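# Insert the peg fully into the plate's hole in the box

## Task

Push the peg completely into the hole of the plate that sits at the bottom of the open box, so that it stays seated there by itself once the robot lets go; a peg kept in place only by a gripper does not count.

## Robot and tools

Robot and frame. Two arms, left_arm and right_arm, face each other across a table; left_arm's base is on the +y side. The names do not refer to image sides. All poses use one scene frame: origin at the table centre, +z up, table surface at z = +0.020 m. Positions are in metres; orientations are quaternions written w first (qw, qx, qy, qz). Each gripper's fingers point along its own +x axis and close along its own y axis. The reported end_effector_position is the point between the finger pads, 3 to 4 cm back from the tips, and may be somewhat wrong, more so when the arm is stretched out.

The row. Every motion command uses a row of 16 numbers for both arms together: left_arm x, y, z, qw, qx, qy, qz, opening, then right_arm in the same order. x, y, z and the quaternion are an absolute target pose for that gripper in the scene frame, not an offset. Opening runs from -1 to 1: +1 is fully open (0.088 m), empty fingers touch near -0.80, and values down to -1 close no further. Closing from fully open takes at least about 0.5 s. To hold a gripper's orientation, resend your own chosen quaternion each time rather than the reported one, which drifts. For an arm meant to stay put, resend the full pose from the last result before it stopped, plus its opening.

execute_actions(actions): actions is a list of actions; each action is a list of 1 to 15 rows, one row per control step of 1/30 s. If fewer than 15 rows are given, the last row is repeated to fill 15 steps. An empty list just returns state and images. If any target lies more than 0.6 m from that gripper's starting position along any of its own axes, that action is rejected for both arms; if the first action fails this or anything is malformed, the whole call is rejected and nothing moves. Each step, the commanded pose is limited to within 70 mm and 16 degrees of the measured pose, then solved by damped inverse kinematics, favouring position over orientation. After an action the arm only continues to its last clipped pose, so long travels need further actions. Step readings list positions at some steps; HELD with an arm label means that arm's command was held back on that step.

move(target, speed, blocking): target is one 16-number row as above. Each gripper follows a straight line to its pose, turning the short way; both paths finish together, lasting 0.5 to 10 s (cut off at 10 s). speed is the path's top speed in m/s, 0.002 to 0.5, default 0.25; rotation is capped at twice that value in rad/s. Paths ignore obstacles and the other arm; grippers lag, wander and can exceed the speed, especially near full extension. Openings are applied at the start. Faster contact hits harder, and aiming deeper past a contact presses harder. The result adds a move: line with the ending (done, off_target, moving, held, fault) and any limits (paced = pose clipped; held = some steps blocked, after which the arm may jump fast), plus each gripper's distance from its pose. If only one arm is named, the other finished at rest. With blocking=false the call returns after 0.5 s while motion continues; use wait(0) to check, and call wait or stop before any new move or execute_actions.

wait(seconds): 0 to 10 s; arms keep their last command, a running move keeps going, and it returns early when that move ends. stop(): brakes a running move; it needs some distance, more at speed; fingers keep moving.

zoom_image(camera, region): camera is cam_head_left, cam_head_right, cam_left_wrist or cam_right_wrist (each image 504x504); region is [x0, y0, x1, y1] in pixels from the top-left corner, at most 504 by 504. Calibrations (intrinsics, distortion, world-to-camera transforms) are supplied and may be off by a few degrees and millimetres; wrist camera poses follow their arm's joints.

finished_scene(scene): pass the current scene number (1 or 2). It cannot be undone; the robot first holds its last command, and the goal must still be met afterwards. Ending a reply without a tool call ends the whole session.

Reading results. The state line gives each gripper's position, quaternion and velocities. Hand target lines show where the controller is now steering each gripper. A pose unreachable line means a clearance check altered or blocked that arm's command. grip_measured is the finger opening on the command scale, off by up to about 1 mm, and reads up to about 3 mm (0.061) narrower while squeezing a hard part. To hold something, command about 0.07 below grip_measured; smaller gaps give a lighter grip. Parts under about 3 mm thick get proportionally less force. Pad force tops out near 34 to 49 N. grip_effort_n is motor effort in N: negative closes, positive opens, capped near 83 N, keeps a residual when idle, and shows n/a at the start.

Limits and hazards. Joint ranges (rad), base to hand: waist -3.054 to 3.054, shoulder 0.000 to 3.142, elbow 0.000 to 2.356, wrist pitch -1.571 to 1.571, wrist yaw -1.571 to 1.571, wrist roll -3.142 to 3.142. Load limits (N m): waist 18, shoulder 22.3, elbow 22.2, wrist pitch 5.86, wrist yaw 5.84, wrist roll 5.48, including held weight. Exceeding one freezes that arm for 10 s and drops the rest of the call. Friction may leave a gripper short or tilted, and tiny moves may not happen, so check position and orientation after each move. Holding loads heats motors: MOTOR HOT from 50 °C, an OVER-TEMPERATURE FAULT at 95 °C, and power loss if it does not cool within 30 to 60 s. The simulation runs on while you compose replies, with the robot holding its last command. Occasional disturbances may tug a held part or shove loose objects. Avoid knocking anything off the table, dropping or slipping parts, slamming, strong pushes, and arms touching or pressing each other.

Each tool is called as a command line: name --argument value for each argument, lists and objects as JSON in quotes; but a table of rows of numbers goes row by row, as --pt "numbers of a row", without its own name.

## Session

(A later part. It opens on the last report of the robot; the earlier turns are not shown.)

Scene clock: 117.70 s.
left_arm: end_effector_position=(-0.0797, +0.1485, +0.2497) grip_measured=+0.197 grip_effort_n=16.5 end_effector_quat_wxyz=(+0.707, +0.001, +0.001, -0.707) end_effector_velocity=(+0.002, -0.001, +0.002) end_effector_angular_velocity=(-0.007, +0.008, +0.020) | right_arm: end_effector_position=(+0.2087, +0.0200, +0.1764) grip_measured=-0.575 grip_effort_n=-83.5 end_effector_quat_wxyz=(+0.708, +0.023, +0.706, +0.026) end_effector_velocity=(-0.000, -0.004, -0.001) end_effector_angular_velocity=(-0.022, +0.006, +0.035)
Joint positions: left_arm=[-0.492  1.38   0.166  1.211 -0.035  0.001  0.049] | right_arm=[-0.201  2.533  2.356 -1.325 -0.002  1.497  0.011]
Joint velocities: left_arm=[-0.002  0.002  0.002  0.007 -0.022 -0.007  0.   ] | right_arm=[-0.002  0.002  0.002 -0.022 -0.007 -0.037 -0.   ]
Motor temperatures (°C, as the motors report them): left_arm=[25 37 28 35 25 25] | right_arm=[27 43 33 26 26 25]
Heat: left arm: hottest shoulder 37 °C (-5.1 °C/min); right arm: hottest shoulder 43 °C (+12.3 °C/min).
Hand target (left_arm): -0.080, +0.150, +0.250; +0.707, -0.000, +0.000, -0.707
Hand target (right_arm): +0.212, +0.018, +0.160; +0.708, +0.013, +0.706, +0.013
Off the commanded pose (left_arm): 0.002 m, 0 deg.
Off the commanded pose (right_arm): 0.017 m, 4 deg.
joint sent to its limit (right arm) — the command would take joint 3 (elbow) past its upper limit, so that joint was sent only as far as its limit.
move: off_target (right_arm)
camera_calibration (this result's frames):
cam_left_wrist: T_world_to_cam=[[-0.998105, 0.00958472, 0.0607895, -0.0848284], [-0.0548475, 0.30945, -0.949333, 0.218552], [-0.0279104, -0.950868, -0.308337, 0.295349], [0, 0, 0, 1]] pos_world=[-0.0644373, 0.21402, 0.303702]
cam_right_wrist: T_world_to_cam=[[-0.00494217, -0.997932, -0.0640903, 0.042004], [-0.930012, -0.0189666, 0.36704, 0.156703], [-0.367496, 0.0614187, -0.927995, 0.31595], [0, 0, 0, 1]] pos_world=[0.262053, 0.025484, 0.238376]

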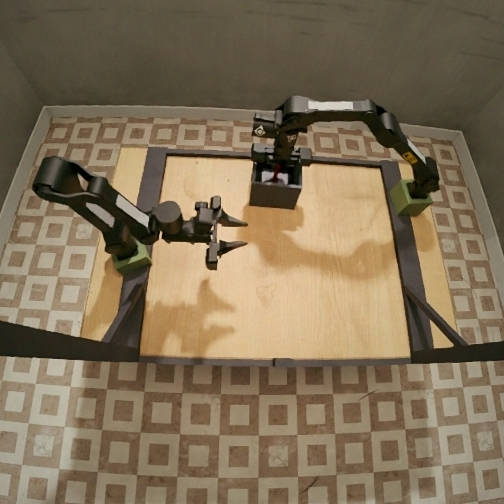

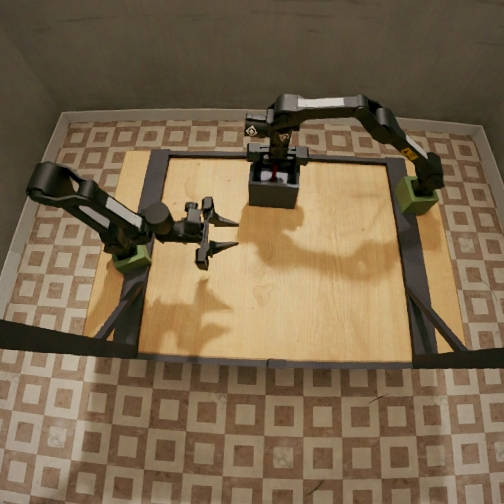

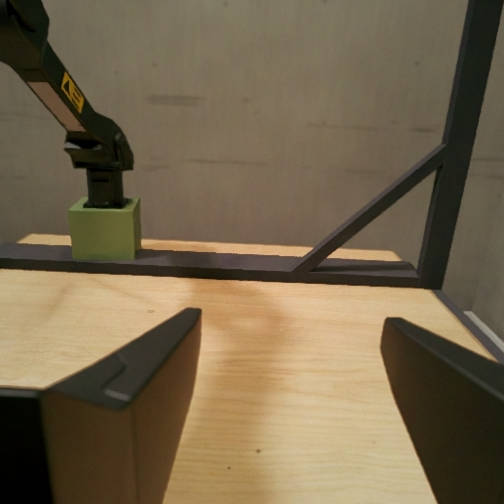

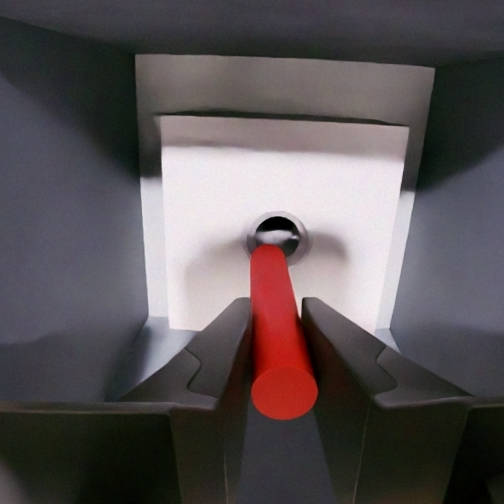

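move --target '[-0.08,0.15,0.25,0.707,0,0,-0.707,0.2, 0.212,0.018,0.188,0.707,0,0.707,0,-0.63]' --speed 0.04

move --target '[-0.08,0.15,0.25,0.707,0,0,-0.707,0.2, 0.220,0.017,0.184,0.707,0,0.707,0,-0.63]' --speed 0.04

Scene clock: 125.17 s.
left_arm: end_effector_position=(-0.0797, +0.1485, +0.2497) grip_measured=+0.197 grip_effort_n=16.0 end_effector_quat_wxyz=(+0.707, +0.001, +0.001, -0.707) end_effector_velocity=(+0.000, +0.001, -0.005) end_effector_angular_velocity=(+0.022, +0.021, +0.005) | right_arm: end_effector_position=(+0.2101, +0.0178, +0.1804) grip_measured=-0.575 grip_effort_n=-83.5 end_effector_quat_wxyz=(+0.707, +0.023, +0.706, +0.024) end_effector_velocity=(+0.002, -0.004, +0.002) end_effector_angular_velocity=(-0.018, -0.006, -0.010)
Joint positions: left_arm=[-0.492  1.38   0.166  1.211 -0.035  0.001  0.049] | right_arm=[-0.204  2.524  2.356 -1.337 -0.003  1.497  0.011]
Joint velocities: left_arm=[-0.002 -0.002 -0.002 -0.022 -0.007 -0.022 -0.   ] | right_arm=[-0.002 -0.002  0.002 -0.022  0.007  0.007 -0.   ]
Motor temperatures (°C, as the motors report them): left_arm=[25 36 28 35 25 25] | right_arm=[27 43 33 26 26 25]
Heat: left arm: hottest shoulder 36 °C (-6.2 °C/min); right arm: hottest shoulder 43 °C (+11.3 °C/min).
Hand target (left_arm): -0.080, +0.150, +0.250; +0.707, -0.000, +0.000, -0.707
Hand target (right_arm): +0.212, +0.017, +0.188; +0.708, +0.028, +0.705, +0.027
Off the commanded pose (left_arm): 0.002 m, 0 deg.
Off the commanded pose (right_arm): 0.008 m, 4 deg.
joint sent to its limit (right arm) — the command would take joint 3 (elbow) past its upper limit, so that joint was sent only as far as its limit.
move: off_target (right_arm)
camera_calibration (this result's frames):
cam_left_wrist: T_world_to_cam=[[-0.998105, 0.00958472, 0.0607895, -0.0848284], [-0.0548475, 0.30945, -0.949333, 0.218552], [-0.0279104, -0.950868, -0.308337, 0.295349], [0, 0, 0, 1]] pos_world=[-0.0644373, 0.21402, 0.303702]
cam_right_wrist: T_world_to_cam=[[-0.00837828, -0.998096, -0.0611006, 0.0402576], [-0.929709, -0.0147237, 0.368, 0.156243], [-0.368199, 0.059889, -0.927816, 0.320452], [0, 0, 0, 1]] pos_world=[0.263588, 0.0232899, 0.242282]

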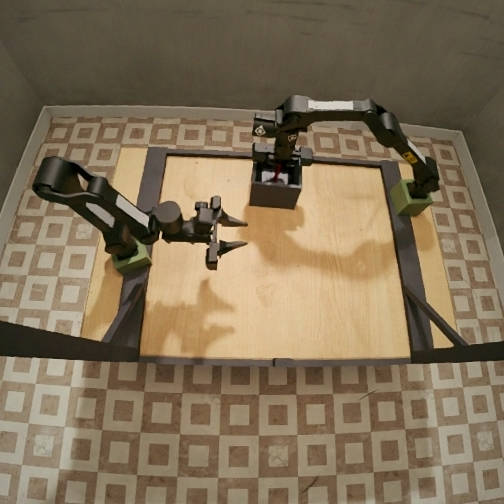

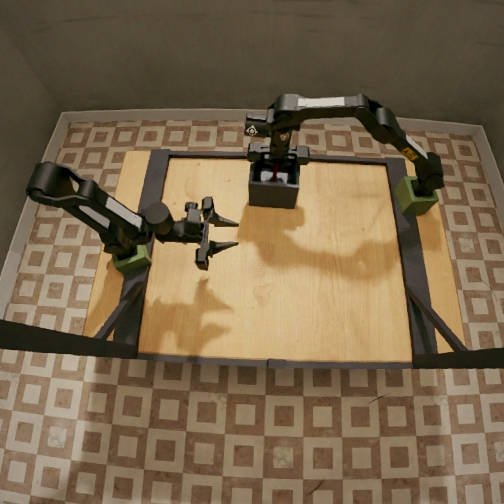

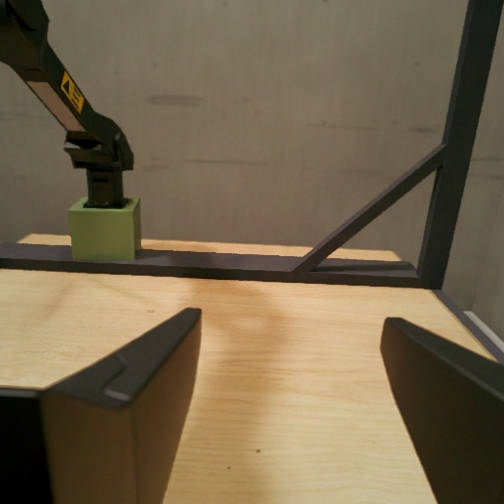

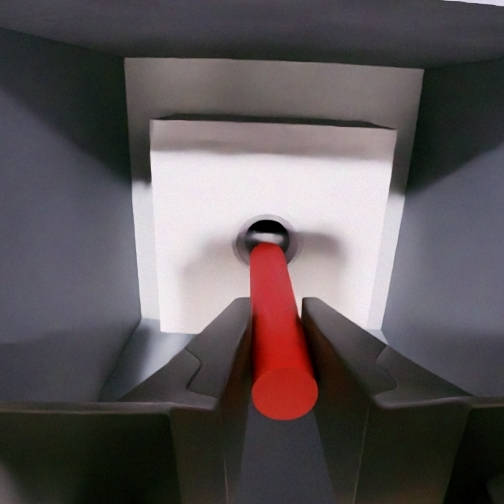

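Scene clock: 126.23 s.
left_arm: end_effector_position=(-0.0797, +0.1485, +0.2497) grip_measured=+0.197 grip_effort_n=16.0 end_effector_quat_wxyz=(+0.707, +0.001, +0.001, -0.707) end_effector_velocity=(+0.000, -0.001, -0.001) end_effector_angular_velocity=(+0.007, +0.007, +0.005) | right_arm: end_effector_position=(+0.2181, +0.0169, +0.1804) grip_measured=-0.575 grip_effort_n=-83.5 end_effector_quat_wxyz=(+0.708, +0.023, +0.706, +0.023) end_effector_velocity=(+0.000, +0.001, +0.001) end_effector_angular_velocity=(+0.008, +0.007, -0.009)
Joint positions: left_arm=[-0.492  1.38   0.166  1.211 -0.035  0.001  0.049] | right_arm=[-0.22   2.524  2.356 -1.337 -0.003  1.481  0.011]
Joint velocities: left_arm=[-0.002  0.002  0.002 -0.007 -0.007 -0.007  0.   ] | right_arm=[-0.002 -0.002 -0.002  0.007 -0.007  0.007 -0.   ]
Motor temperatures (°C, as the motors report them): left_arm=[25 36 28 35 25 25] | right_arm=[27 43 33 26 26 25]
Heat: left arm: hottest shoulder 36 °C (-6.1 °C/min); right arm: hottest shoulder 43 °C (+11.1 °C/min).
Hand target (left_arm): -0.080, +0.150, +0.250; +0.707, -0.000, +0.000, -0.707
Hand target (right_arm): +0.220, +0.016, +0.184; +0.709, +0.025, +0.705, +0.024
Off the commanded pose (left_arm): 0.002 m, 0 deg.
Off the commanded pose (right_arm): 0.004 m, 4 deg.
joint sent to its limit (right arm) — the command would take joint 3 (elbow) past its upper limit, so that joint was sent only as far as its limit.
move: off_target (right_arm)
camera_calibration (this result's frames):
cam_left_wrist: T_world_to_cam=[[-0.998105, 0.00958472, 0.0607895, -0.0848284], [-0.0548475, 0.30945, -0.949333, 0.218552], [-0.0279104, -0.950868, -0.308337, 0.295349], [0, 0, 0, 1]] pos_world=[-0.0644373, 0.21402, 0.303702]
cam_right_wrist: T_world_to_cam=[[-0.0091157, -0.998138, -0.0603093, 0.0395294], [-0.930067, -0.0136889, 0.367134, 0.163881], [-0.367276, 0.0594383, -0.928211, 0.32331], [0, 0, 0, 1]] pos_world=[0.271525, 0.0224822, 0.242317]

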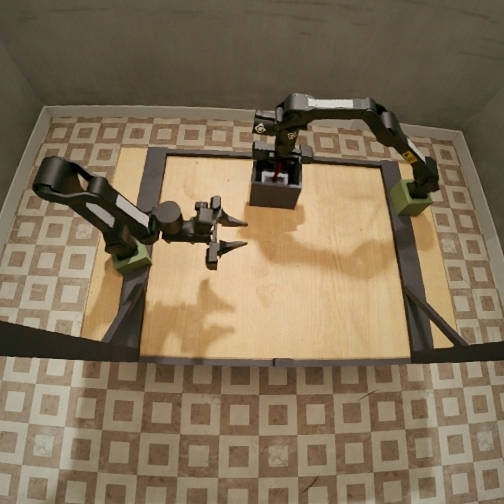

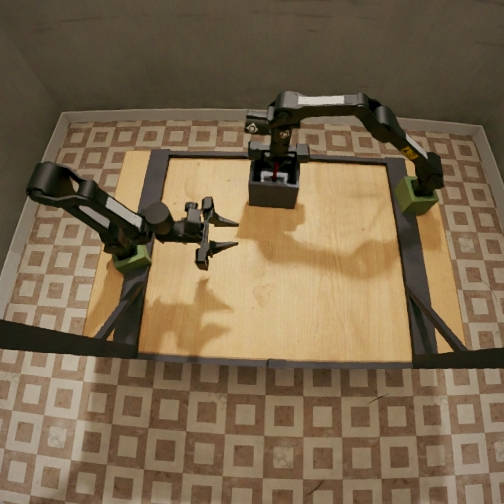

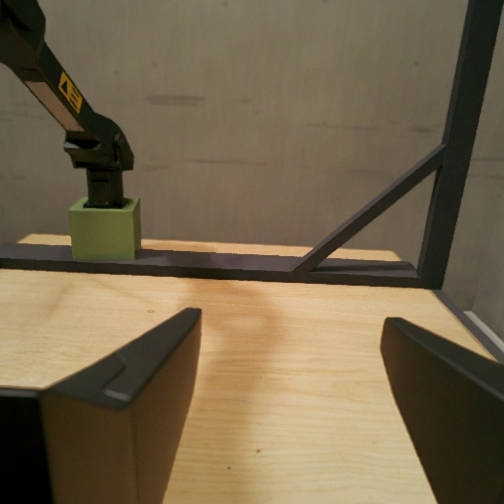

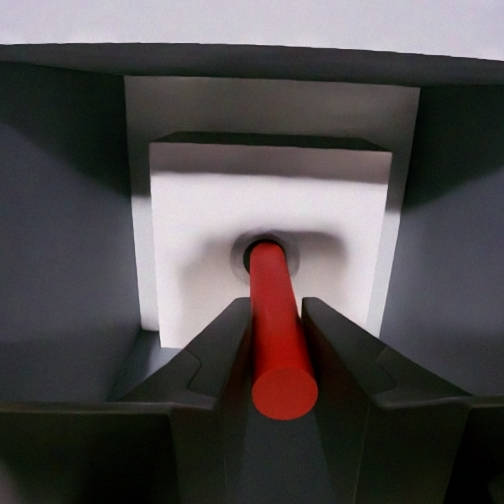

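move --target '[-0.08,0.15,0.25,0.707,0,0,-0.707,0.2, 0.216,0.021,0.16,0.707,0,0.707,0,-0.63]' --speed 0.02

Scene clock: 131.70 s.
left_arm: end_effector_position=(-0.0797, +0.1485, +0.2497) grip_measured=+0.197 grip_effort_n=16.0 end_effector_quat_wxyz=(+0.707, +0.001, +0.001, -0.707) end_effector_velocity=(+0.003, +0.001, +0.001) end_effector_angular_velocity=(-0.007, +0.008, +0.020) | right_arm: end_effector_position=(+0.2171, +0.0205, +0.1663) grip_measured=-0.575 grip_effort_n=-83.5 end_effector_quat_wxyz=(+0.708, +0.021, +0.706, +0.021) end_effector_velocity=(-0.000, -0.002, -0.002) end_effector_angular_velocity=(-0.012, +0.008, +0.005)
Joint positions: left_arm=[-0.492  1.38   0.166  1.211 -0.035  0.001  0.049] | right_arm=[-0.217  2.554  2.356 -1.314 -0.003  1.484  0.011]
Joint velocities: left_arm=[-0.002 -0.002 -0.002  0.007 -0.022 -0.007 -0.   ] | right_arm=[-0.002  0.002 -0.002 -0.007 -0.007 -0.007 -0.   ]
Motor temperatures (°C, as the motors report them): left_arm=[25 36 28 36 25 25] | right_arm=[27 45 33 26 26 25]
Heat: left arm: hottest shoulder 36 °C (-7.0 °C/min); right arm: hottest shoulder 45 °C (+12.0 °C/min).
Hand target (left_arm): -0.080, +0.150, +0.250; +0.707, -0.000, +0.000, -0.707
Hand target (right_arm): +0.216, +0.020, +0.160; +0.708, +0.017, +0.706, +0.017
Off the commanded pose (left_arm): 0.002 m, 0 deg.
Off the commanded pose (right_arm): 0.006 m, 3 deg.
joint sent to its limit (right arm) — the command would take joint 3 (elbow) past its upper limit, so that joint was sent only as far as its limit.
move: off_target (right_arm)
camera_calibration (this result's frames):
cam_left_wrist: T_world_to_cam=[[-0.998105, 0.00958472, 0.0607895, -0.0848284], [-0.0548475, 0.30945, -0.949333, 0.218552], [-0.0279104, -0.950868, -0.308337, 0.295349], [0, 0, 0, 1]] pos_world=[-0.0644373, 0.21402, 0.303702]
cam_right_wrist: T_world_to_cam=[[-0.00877126, -0.99851, -0.0538603, 0.041099], [-0.929799, -0.0116761, 0.367881, 0.167907], [-0.367962, 0.0533061, -0.928312, 0.309966], [0, 0, 0, 1]] pos_world=[0.270536, 0.0264752, 0.228189]

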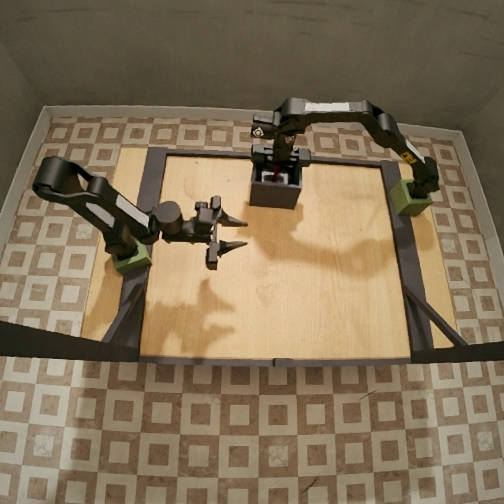

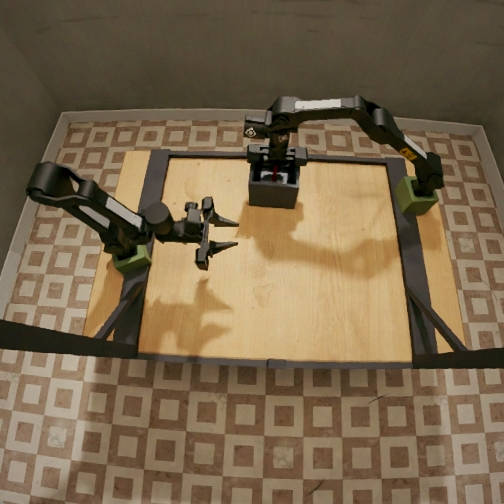

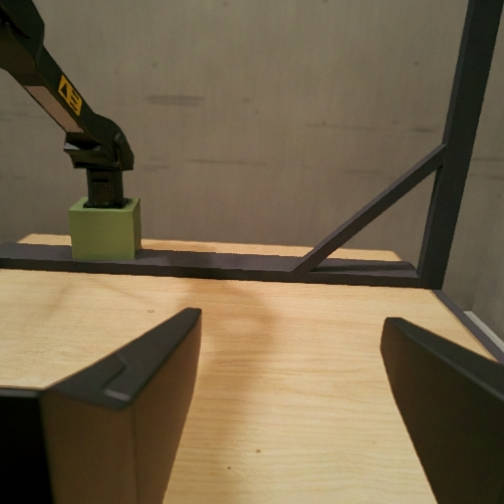

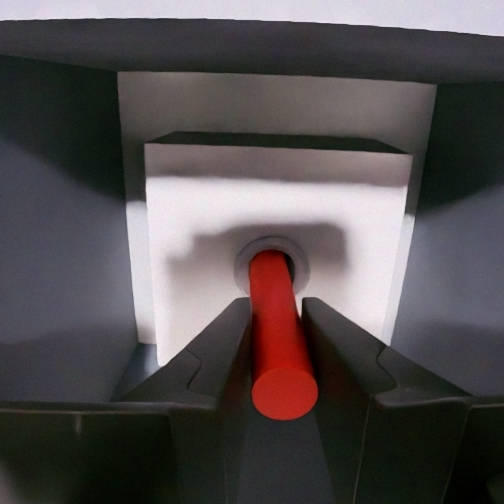

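In. Continue down.

move --target '[-0.08,0.15,0.25,0.707,0,0,-0.707,0.2, 0.215,0.021,0.135,0.707,0,0.707,0,-0.63]' --speed 0.02

Scene clock: 137.77 s.
left_arm: end_effector_position=(-0.0797, +0.1485, +0.2497) grip_measured=+0.197 grip_effort_n=16.0 end_effector_quat_wxyz=(+0.707, +0.001, +0.001, -0.707) end_effector_velocity=(+0.002, +0.002, -0.003) end_effector_angular_velocity=(+0.012, +0.007, +0.010) | right_arm: end_effector_position=(+0.2162, +0.0210, +0.1415) grip_measured=-0.575 grip_effort_n=-83.5 end_effector_quat_wxyz=(+0.707, +0.010, +0.707, +0.009) end_effector_velocity=(+0.002, -0.002, +0.003) end_effector_angular_velocity=(-0.003, -0.007, +0.005)
Joint positions: left_arm=[-0.492  1.38   0.166  1.211 -0.035  0.001  0.049] | right_arm=[-0.215  2.606  2.356 -1.295 -0.003  1.486  0.011]
Joint velocities: left_arm=[ 0.002 -0.002 -0.007 -0.007 -0.007 -0.007  0.   ] | right_arm=[-0.002 -0.007 -0.002 -0.007  0.007 -0.007 -0.   ]
Motor temperatures (°C, as the motors report them): left_arm=[25 35 28 36 25 25] | right_arm=[27 46 33 26 26 25]
Heat: left arm: hottest wrist pitch 36 °C (-7.1 °C/min); right arm: hottest shoulder 46 °C (+11.1 °C/min).
Hand target (left_arm): -0.080, +0.150, +0.250; +0.707, -0.000, +0.000, -0.707
Hand target (right_arm): +0.215, +0.020, +0.135; +0.707, +0.005, +0.707, +0.005
Off the commanded pose (left_arm): 0.002 m, 0 deg.
Off the commanded pose (right_arm): 0.007 m, 2 deg.
joint sent to its limit (right arm) — the command would take joint 3 (elbow) past its upper limit, so that joint was sent only as far as its limit.
move: done
camera_calibration (this result's frames):
cam_left_wrist: T_world_to_cam=[[-0.998105, 0.00958472, 0.0607895, -0.0848284], [-0.0548475, 0.30945, -0.949333, 0.218552], [-0.0279104, -0.950868, -0.308337, 0.295349], [0, 0, 0, 1]] pos_world=[-0.0644373, 0.21402, 0.303702]
cam_right_wrist: T_world_to_cam=[[-0.0092595, -0.999725, -0.021557, 0.0357851], [-0.928735, 0.000607656, 0.370744, 0.17528], [-0.370629, 0.0234537, -0.928485, 0.28781], [0, 0, 0, 1]] pos_world=[0.269791, 0.0289185, 0.203015]

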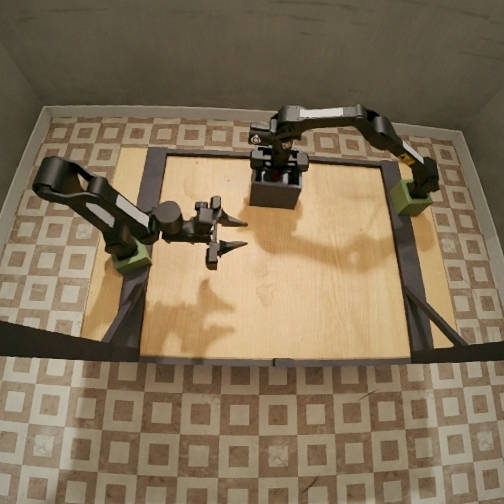

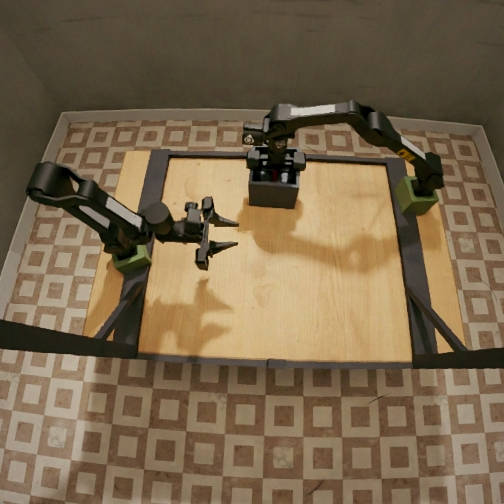

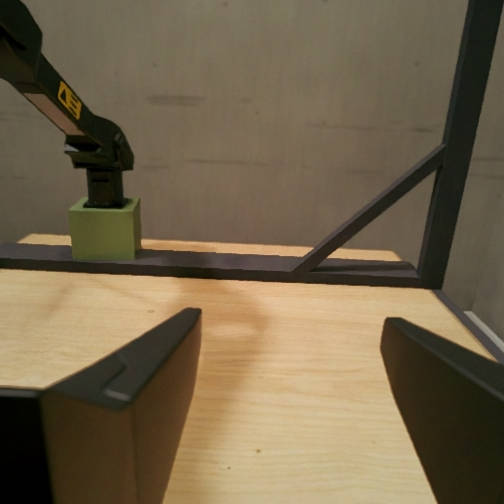

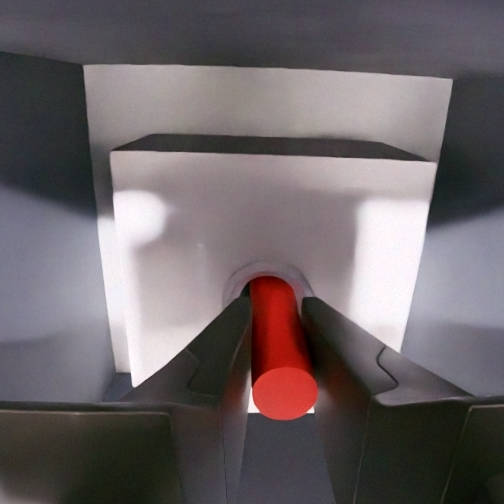

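move --target '[-0.08,0.15,0.25,0.707,0,0,-0.707,0.2, 0.214,0.022,0.126,0.707,0,0.707,0,-0.63]' --speed 0.02

move --target '[-0.08,0.15,0.25,0.707,0,0,-0.707,0.2, 0.214,0.022,0.135,0.707,0,0.707,0,-0.2]' --speed 0.02

move --target '[-0.08,0.15,0.25,0.707,0,0,-0.707,0.2, 0.214,0.015,0.21,0.707,0,0.707,0,-0.2]' --speed 0.1

Scene clock: 144.83 s.
left_arm: end_effector_position=(-0.0797, +0.1485, +0.2497) grip_measured=+0.197 grip_effort_n=15.6 end_effector_quat_wxyz=(+0.707, +0.001, +0.001, -0.707) end_effector_velocity=(+0.002, +0.001, +0.001) end_effector_angular_velocity=(-0.007, +0.008, +0.010) | right_arm: end_effector_position=(+0.2155, +0.0228, +0.1344) grip_measured=-0.575 grip_effort_n=-83.5 end_effector_quat_wxyz=(+0.707, +0.009, +0.707, +0.009) end_effector_velocity=(+0.002, -0.002, +0.001) end_effector_angular_velocity=(-0.008, -0.007, +0.005)
Joint positions: left_arm=[-0.492  1.38   0.166  1.211 -0.035  0.001  0.049] | right_arm=[-0.214  2.62   2.356 -1.281 -0.002  1.488  0.011]
Joint velocities: left_arm=[ 0.002 -0.002 -0.002  0.007 -0.007 -0.007 -0.   ] | right_arm=[-0.002 -0.002 -0.002 -0.007  0.007 -0.007 -0.   ]
Motor temperatures (°C, as the motors report them): left_arm=[25 35 28 36 25 25] | right_arm=[27 47 33 25 26 25]
Heat: left arm: hottest wrist pitch 36 °C (-8.1 °C/min); right arm: hottest shoulder 47 °C (+10.1 °C/min).
Hand target (left_arm): -0.080, +0.150, +0.250; +0.707, -0.000, +0.000, -0.707
Hand target (right_arm): +0.214, +0.021, +0.126; +0.707, +0.003, +0.707, +0.003
Off the commanded pose (left_arm): 0.002 m, 0 deg.
Off the commanded pose (right_arm): 0.009 m, 1 deg.
joint sent to its limit (right arm) — the command would take joint 3 (elbow) past its upper limit, so that joint was sent only as far as its limit.
move: off_target (right_arm)
camera_calibration (this result's frames):
cam_left_wrist: T_world_to_cam=[[-0.998108, 0.00920397, 0.0607885, -0.0847146], [-0.0549646, 0.309429, -0.949333, 0.218549], [-0.0275473, -0.950878, -0.308337, 0.295381], [0, 0, 0, 1]] pos_world=[-0.064405, 0.214026, 0.303702]
cam_right_wrist: T_world_to_cam=[[-0.00964668, -0.999738, -0.0207385, 0.0374151], [-0.92897, 0.00128537, 0.370153, 0.177394], [-0.37003, 0.0228362, -0.928739, 0.28079], [0, 0, 0, 1]] pos_world=[0.269055, 0.0307651, 0.195894]

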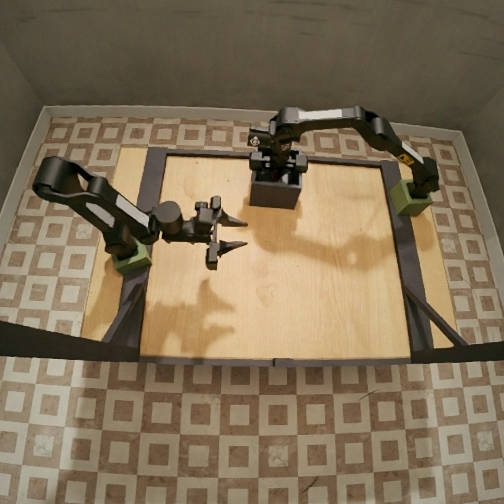

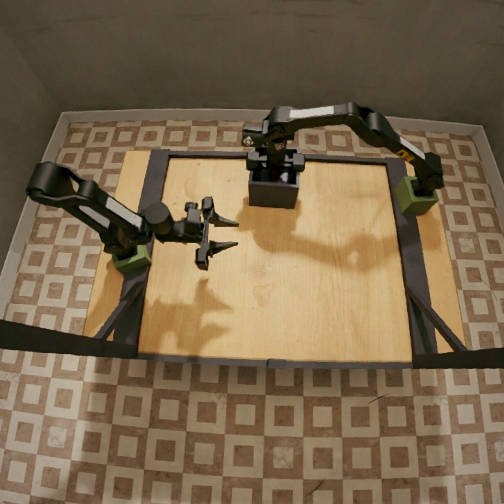

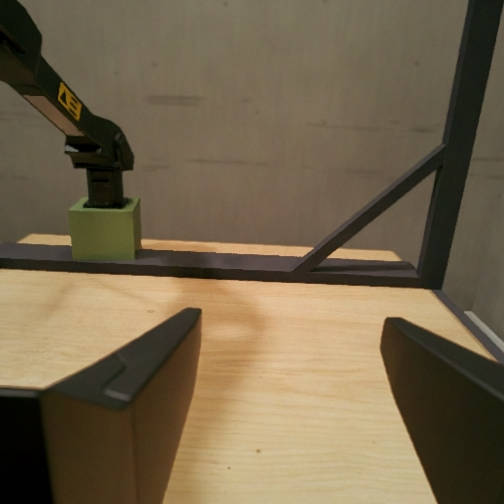

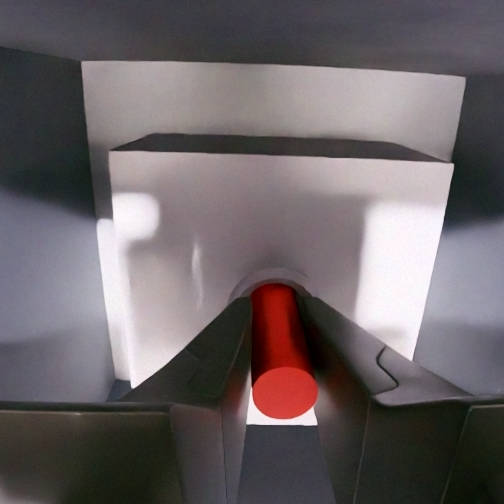

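Scene clock: 145.70 s.
left_arm: end_effector_position=(-0.0797, +0.1485, +0.2497) grip_measured=+0.197 grip_effort_n=16.0 end_effector_quat_wxyz=(+0.707, +0.001, +0.001, -0.707) end_effector_velocity=(-0.002, +0.001, -0.002) end_effector_angular_velocity=(+0.007, +0.007, -0.010) | right_arm: end_effector_position=(+0.2154, +0.0224, +0.1344) grip_measured=-0.203 grip_effort_n=11.9 end_effector_quat_wxyz=(+0.707, +0.009, +0.707, +0.008) end_effector_velocity=(-0.003, -0.002, +0.002) end_effector_angular_velocity=(-0.007, +0.008, +0.010)
Joint positions: left_arm=[-0.492  1.38   0.166  1.211 -0.035  0.001  0.049] | right_arm=[-0.214  2.62   2.356 -1.283 -0.002  1.488  0.029]
Joint velocities: left_arm=[-0.002 -0.002 -0.002 -0.007  0.007 -0.007  0.   ] | right_arm=[ 0.002 -0.007 -0.007 -0.007 -0.007 -0.007  0.   ]
Motor temperatures (°C, as the motors report them): left_arm=[25 35 28 36 25 25] | right_arm=[27 47 33 25 26 25]
Heat: left arm: hottest wrist pitch 36 °C (-7.1 °C/min); right arm: hottest shoulder 47 °C (+9.1 °C/min).
Hand target (left_arm): -0.080, +0.150, +0.250; +0.707, -0.000, +0.000, -0.707
Hand target (right_arm): +0.214, +0.022, +0.135; +0.708, +0.007, +0.707, +0.007
Off the commanded pose (left_arm): 0.002 m, 0 deg.
Off the commanded pose (right_arm): 0.002 m, 1 deg.
joint sent to its limit (right arm) — the command would take joint 3 (elbow) past its upper limit, so that joint was sent only as far as its limit.
move: done
camera_calibration (this result's frames):
cam_left_wrist: T_world_to_cam=[[-0.998108, 0.00920397, 0.0607885, -0.0847146], [-0.0549646, 0.309429, -0.949333, 0.218549], [-0.0275473, -0.950878, -0.308337, 0.295381], [0, 0, 0, 1]] pos_world=[-0.064405, 0.214026, 0.303702]
cam_right_wrist: T_world_to_cam=[[-0.00964981, -0.999776, -0.0188367, 0.036746], [-0.928911, 0.00198908, 0.370297, 0.177318], [-0.370177, 0.0210709, -0.928722, 0.280846], [0, 0, 0, 1]] pos_world=[0.26903, 0.0304673, 0.19586]

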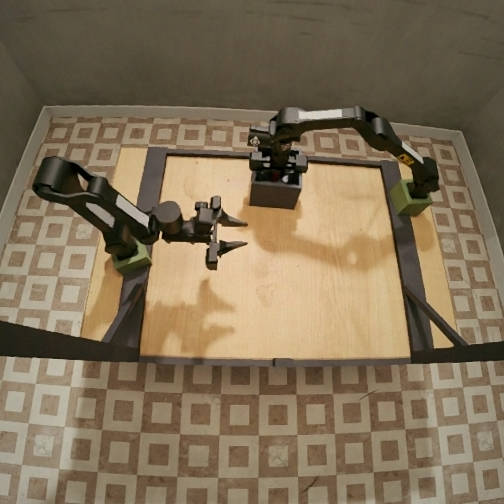

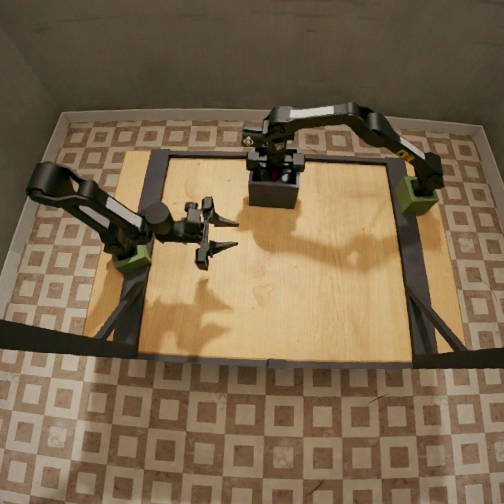

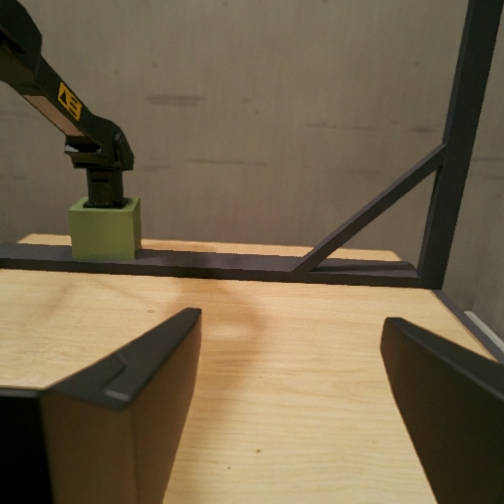

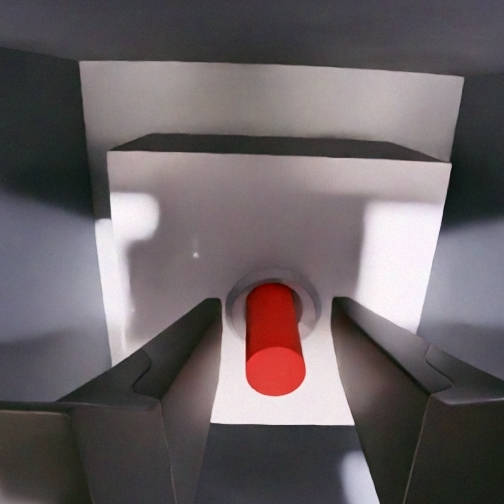

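Scene clock: 146.87 s.
left_arm: end_effector_position=(-0.0797, +0.1485, +0.2497) grip_measured=+0.197 grip_effort_n=15.6 end_effector_quat_wxyz=(+0.707, +0.001, +0.001, -0.707) end_effector_velocity=(+0.003, +0.001, -0.002) end_effector_angular_velocity=(+0.007, +0.007, +0.020) | right_arm: end_effector_position=(+0.2148, +0.0152, +0.2033) grip_measured=-0.203 grip_effort_n=11.4 end_effector_quat_wxyz=(+0.708, +0.034, +0.704, +0.034) end_effector_velocity=(-0.000, -0.004, +0.004) end_effector_angular_velocity=(-0.012, +0.008, +0.006)
Joint positions: left_arm=[-0.492  1.38   0.166  1.211 -0.035  0.001  0.049] | right_arm=[-0.214  2.476  2.356 -1.354 -0.002  1.488  0.029]
Joint velocities: left_arm=[-0.002 -0.002 -0.002 -0.007 -0.022 -0.007 -0.   ] | right_arm=[-0.002 -0.007  0.002 -0.022 -0.007 -0.007 -0.   ]
Motor temperatures (°C, as the motors report them): left_arm=[25 35 28 36 25 25] | right_arm=[27 48 33 25 26 25]
Heat: left arm: hottest wrist pitch 36 °C (-7.1 °C/min); right arm: hottest shoulder 48 °C (+10.1 °C/min).
Hand target (left_arm): -0.080, +0.150, +0.250; +0.707, -0.000, +0.000, -0.707
Hand target (right_arm): +0.214, +0.015, +0.210; +0.709, +0.038, +0.703, +0.038
Off the commanded pose (left_arm): 0.002 m, 0 deg.
Off the commanded pose (right_arm): 0.007 m, 6 deg.
joint sent to its limit (right arm) — the command would take joint 3 (elbow) past its upper limit, so that joint was sent only as far as its limit.
move: off_target (right_arm)
camera_calibration (this result's frames):
cam_left_wrist: T_world_to_cam=[[-0.998108, 0.00920397, 0.0607885, -0.0847146], [-0.0549646, 0.309429, -0.949333, 0.218549], [-0.0275473, -0.950878, -0.308337, 0.295381], [0, 0, 0, 1]] pos_world=[-0.064405, 0.214026, 0.303702]
cam_right_wrist: T_world_to_cam=[[-0.00931567, -0.995773, -0.091374, 0.0454599], [-0.931137, -0.0246751, 0.363834, 0.153433], [-0.364551, 0.088471, -0.926971, 0.34224], [0, 0, 0, 1]] pos_world=[0.268054, 0.0187754, 0.265576]

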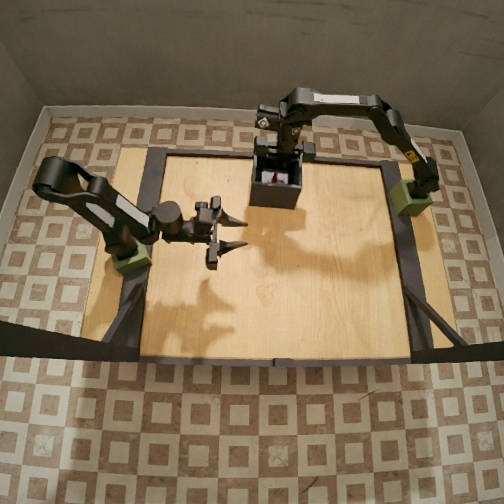

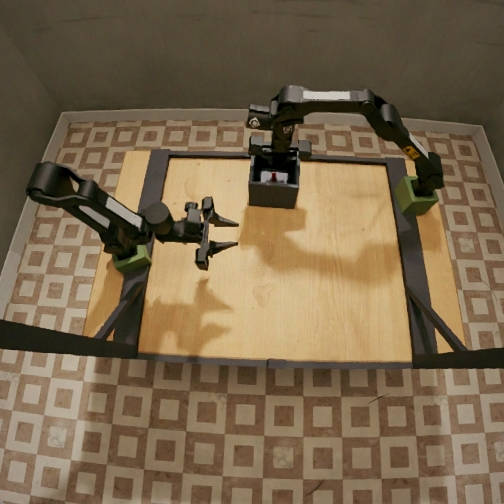

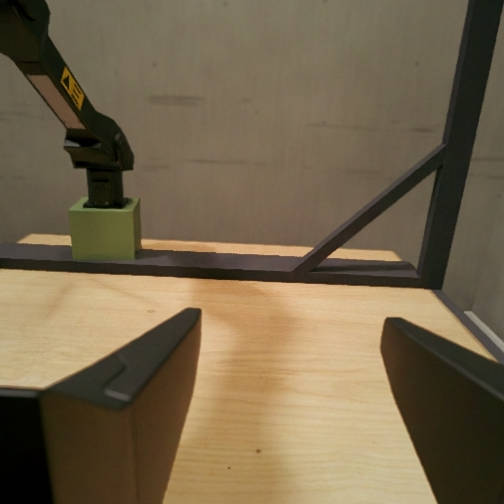

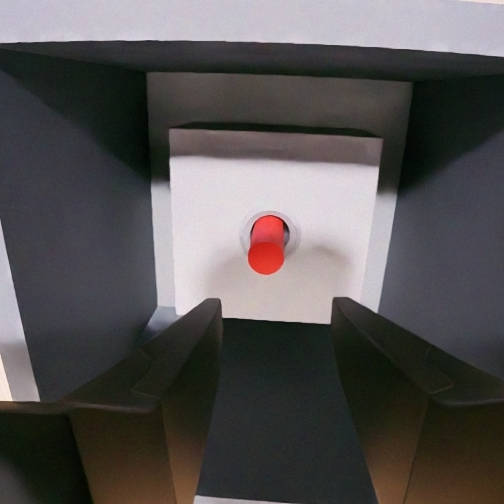

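finished_scene --scene 1

The scene is finished: the task was done.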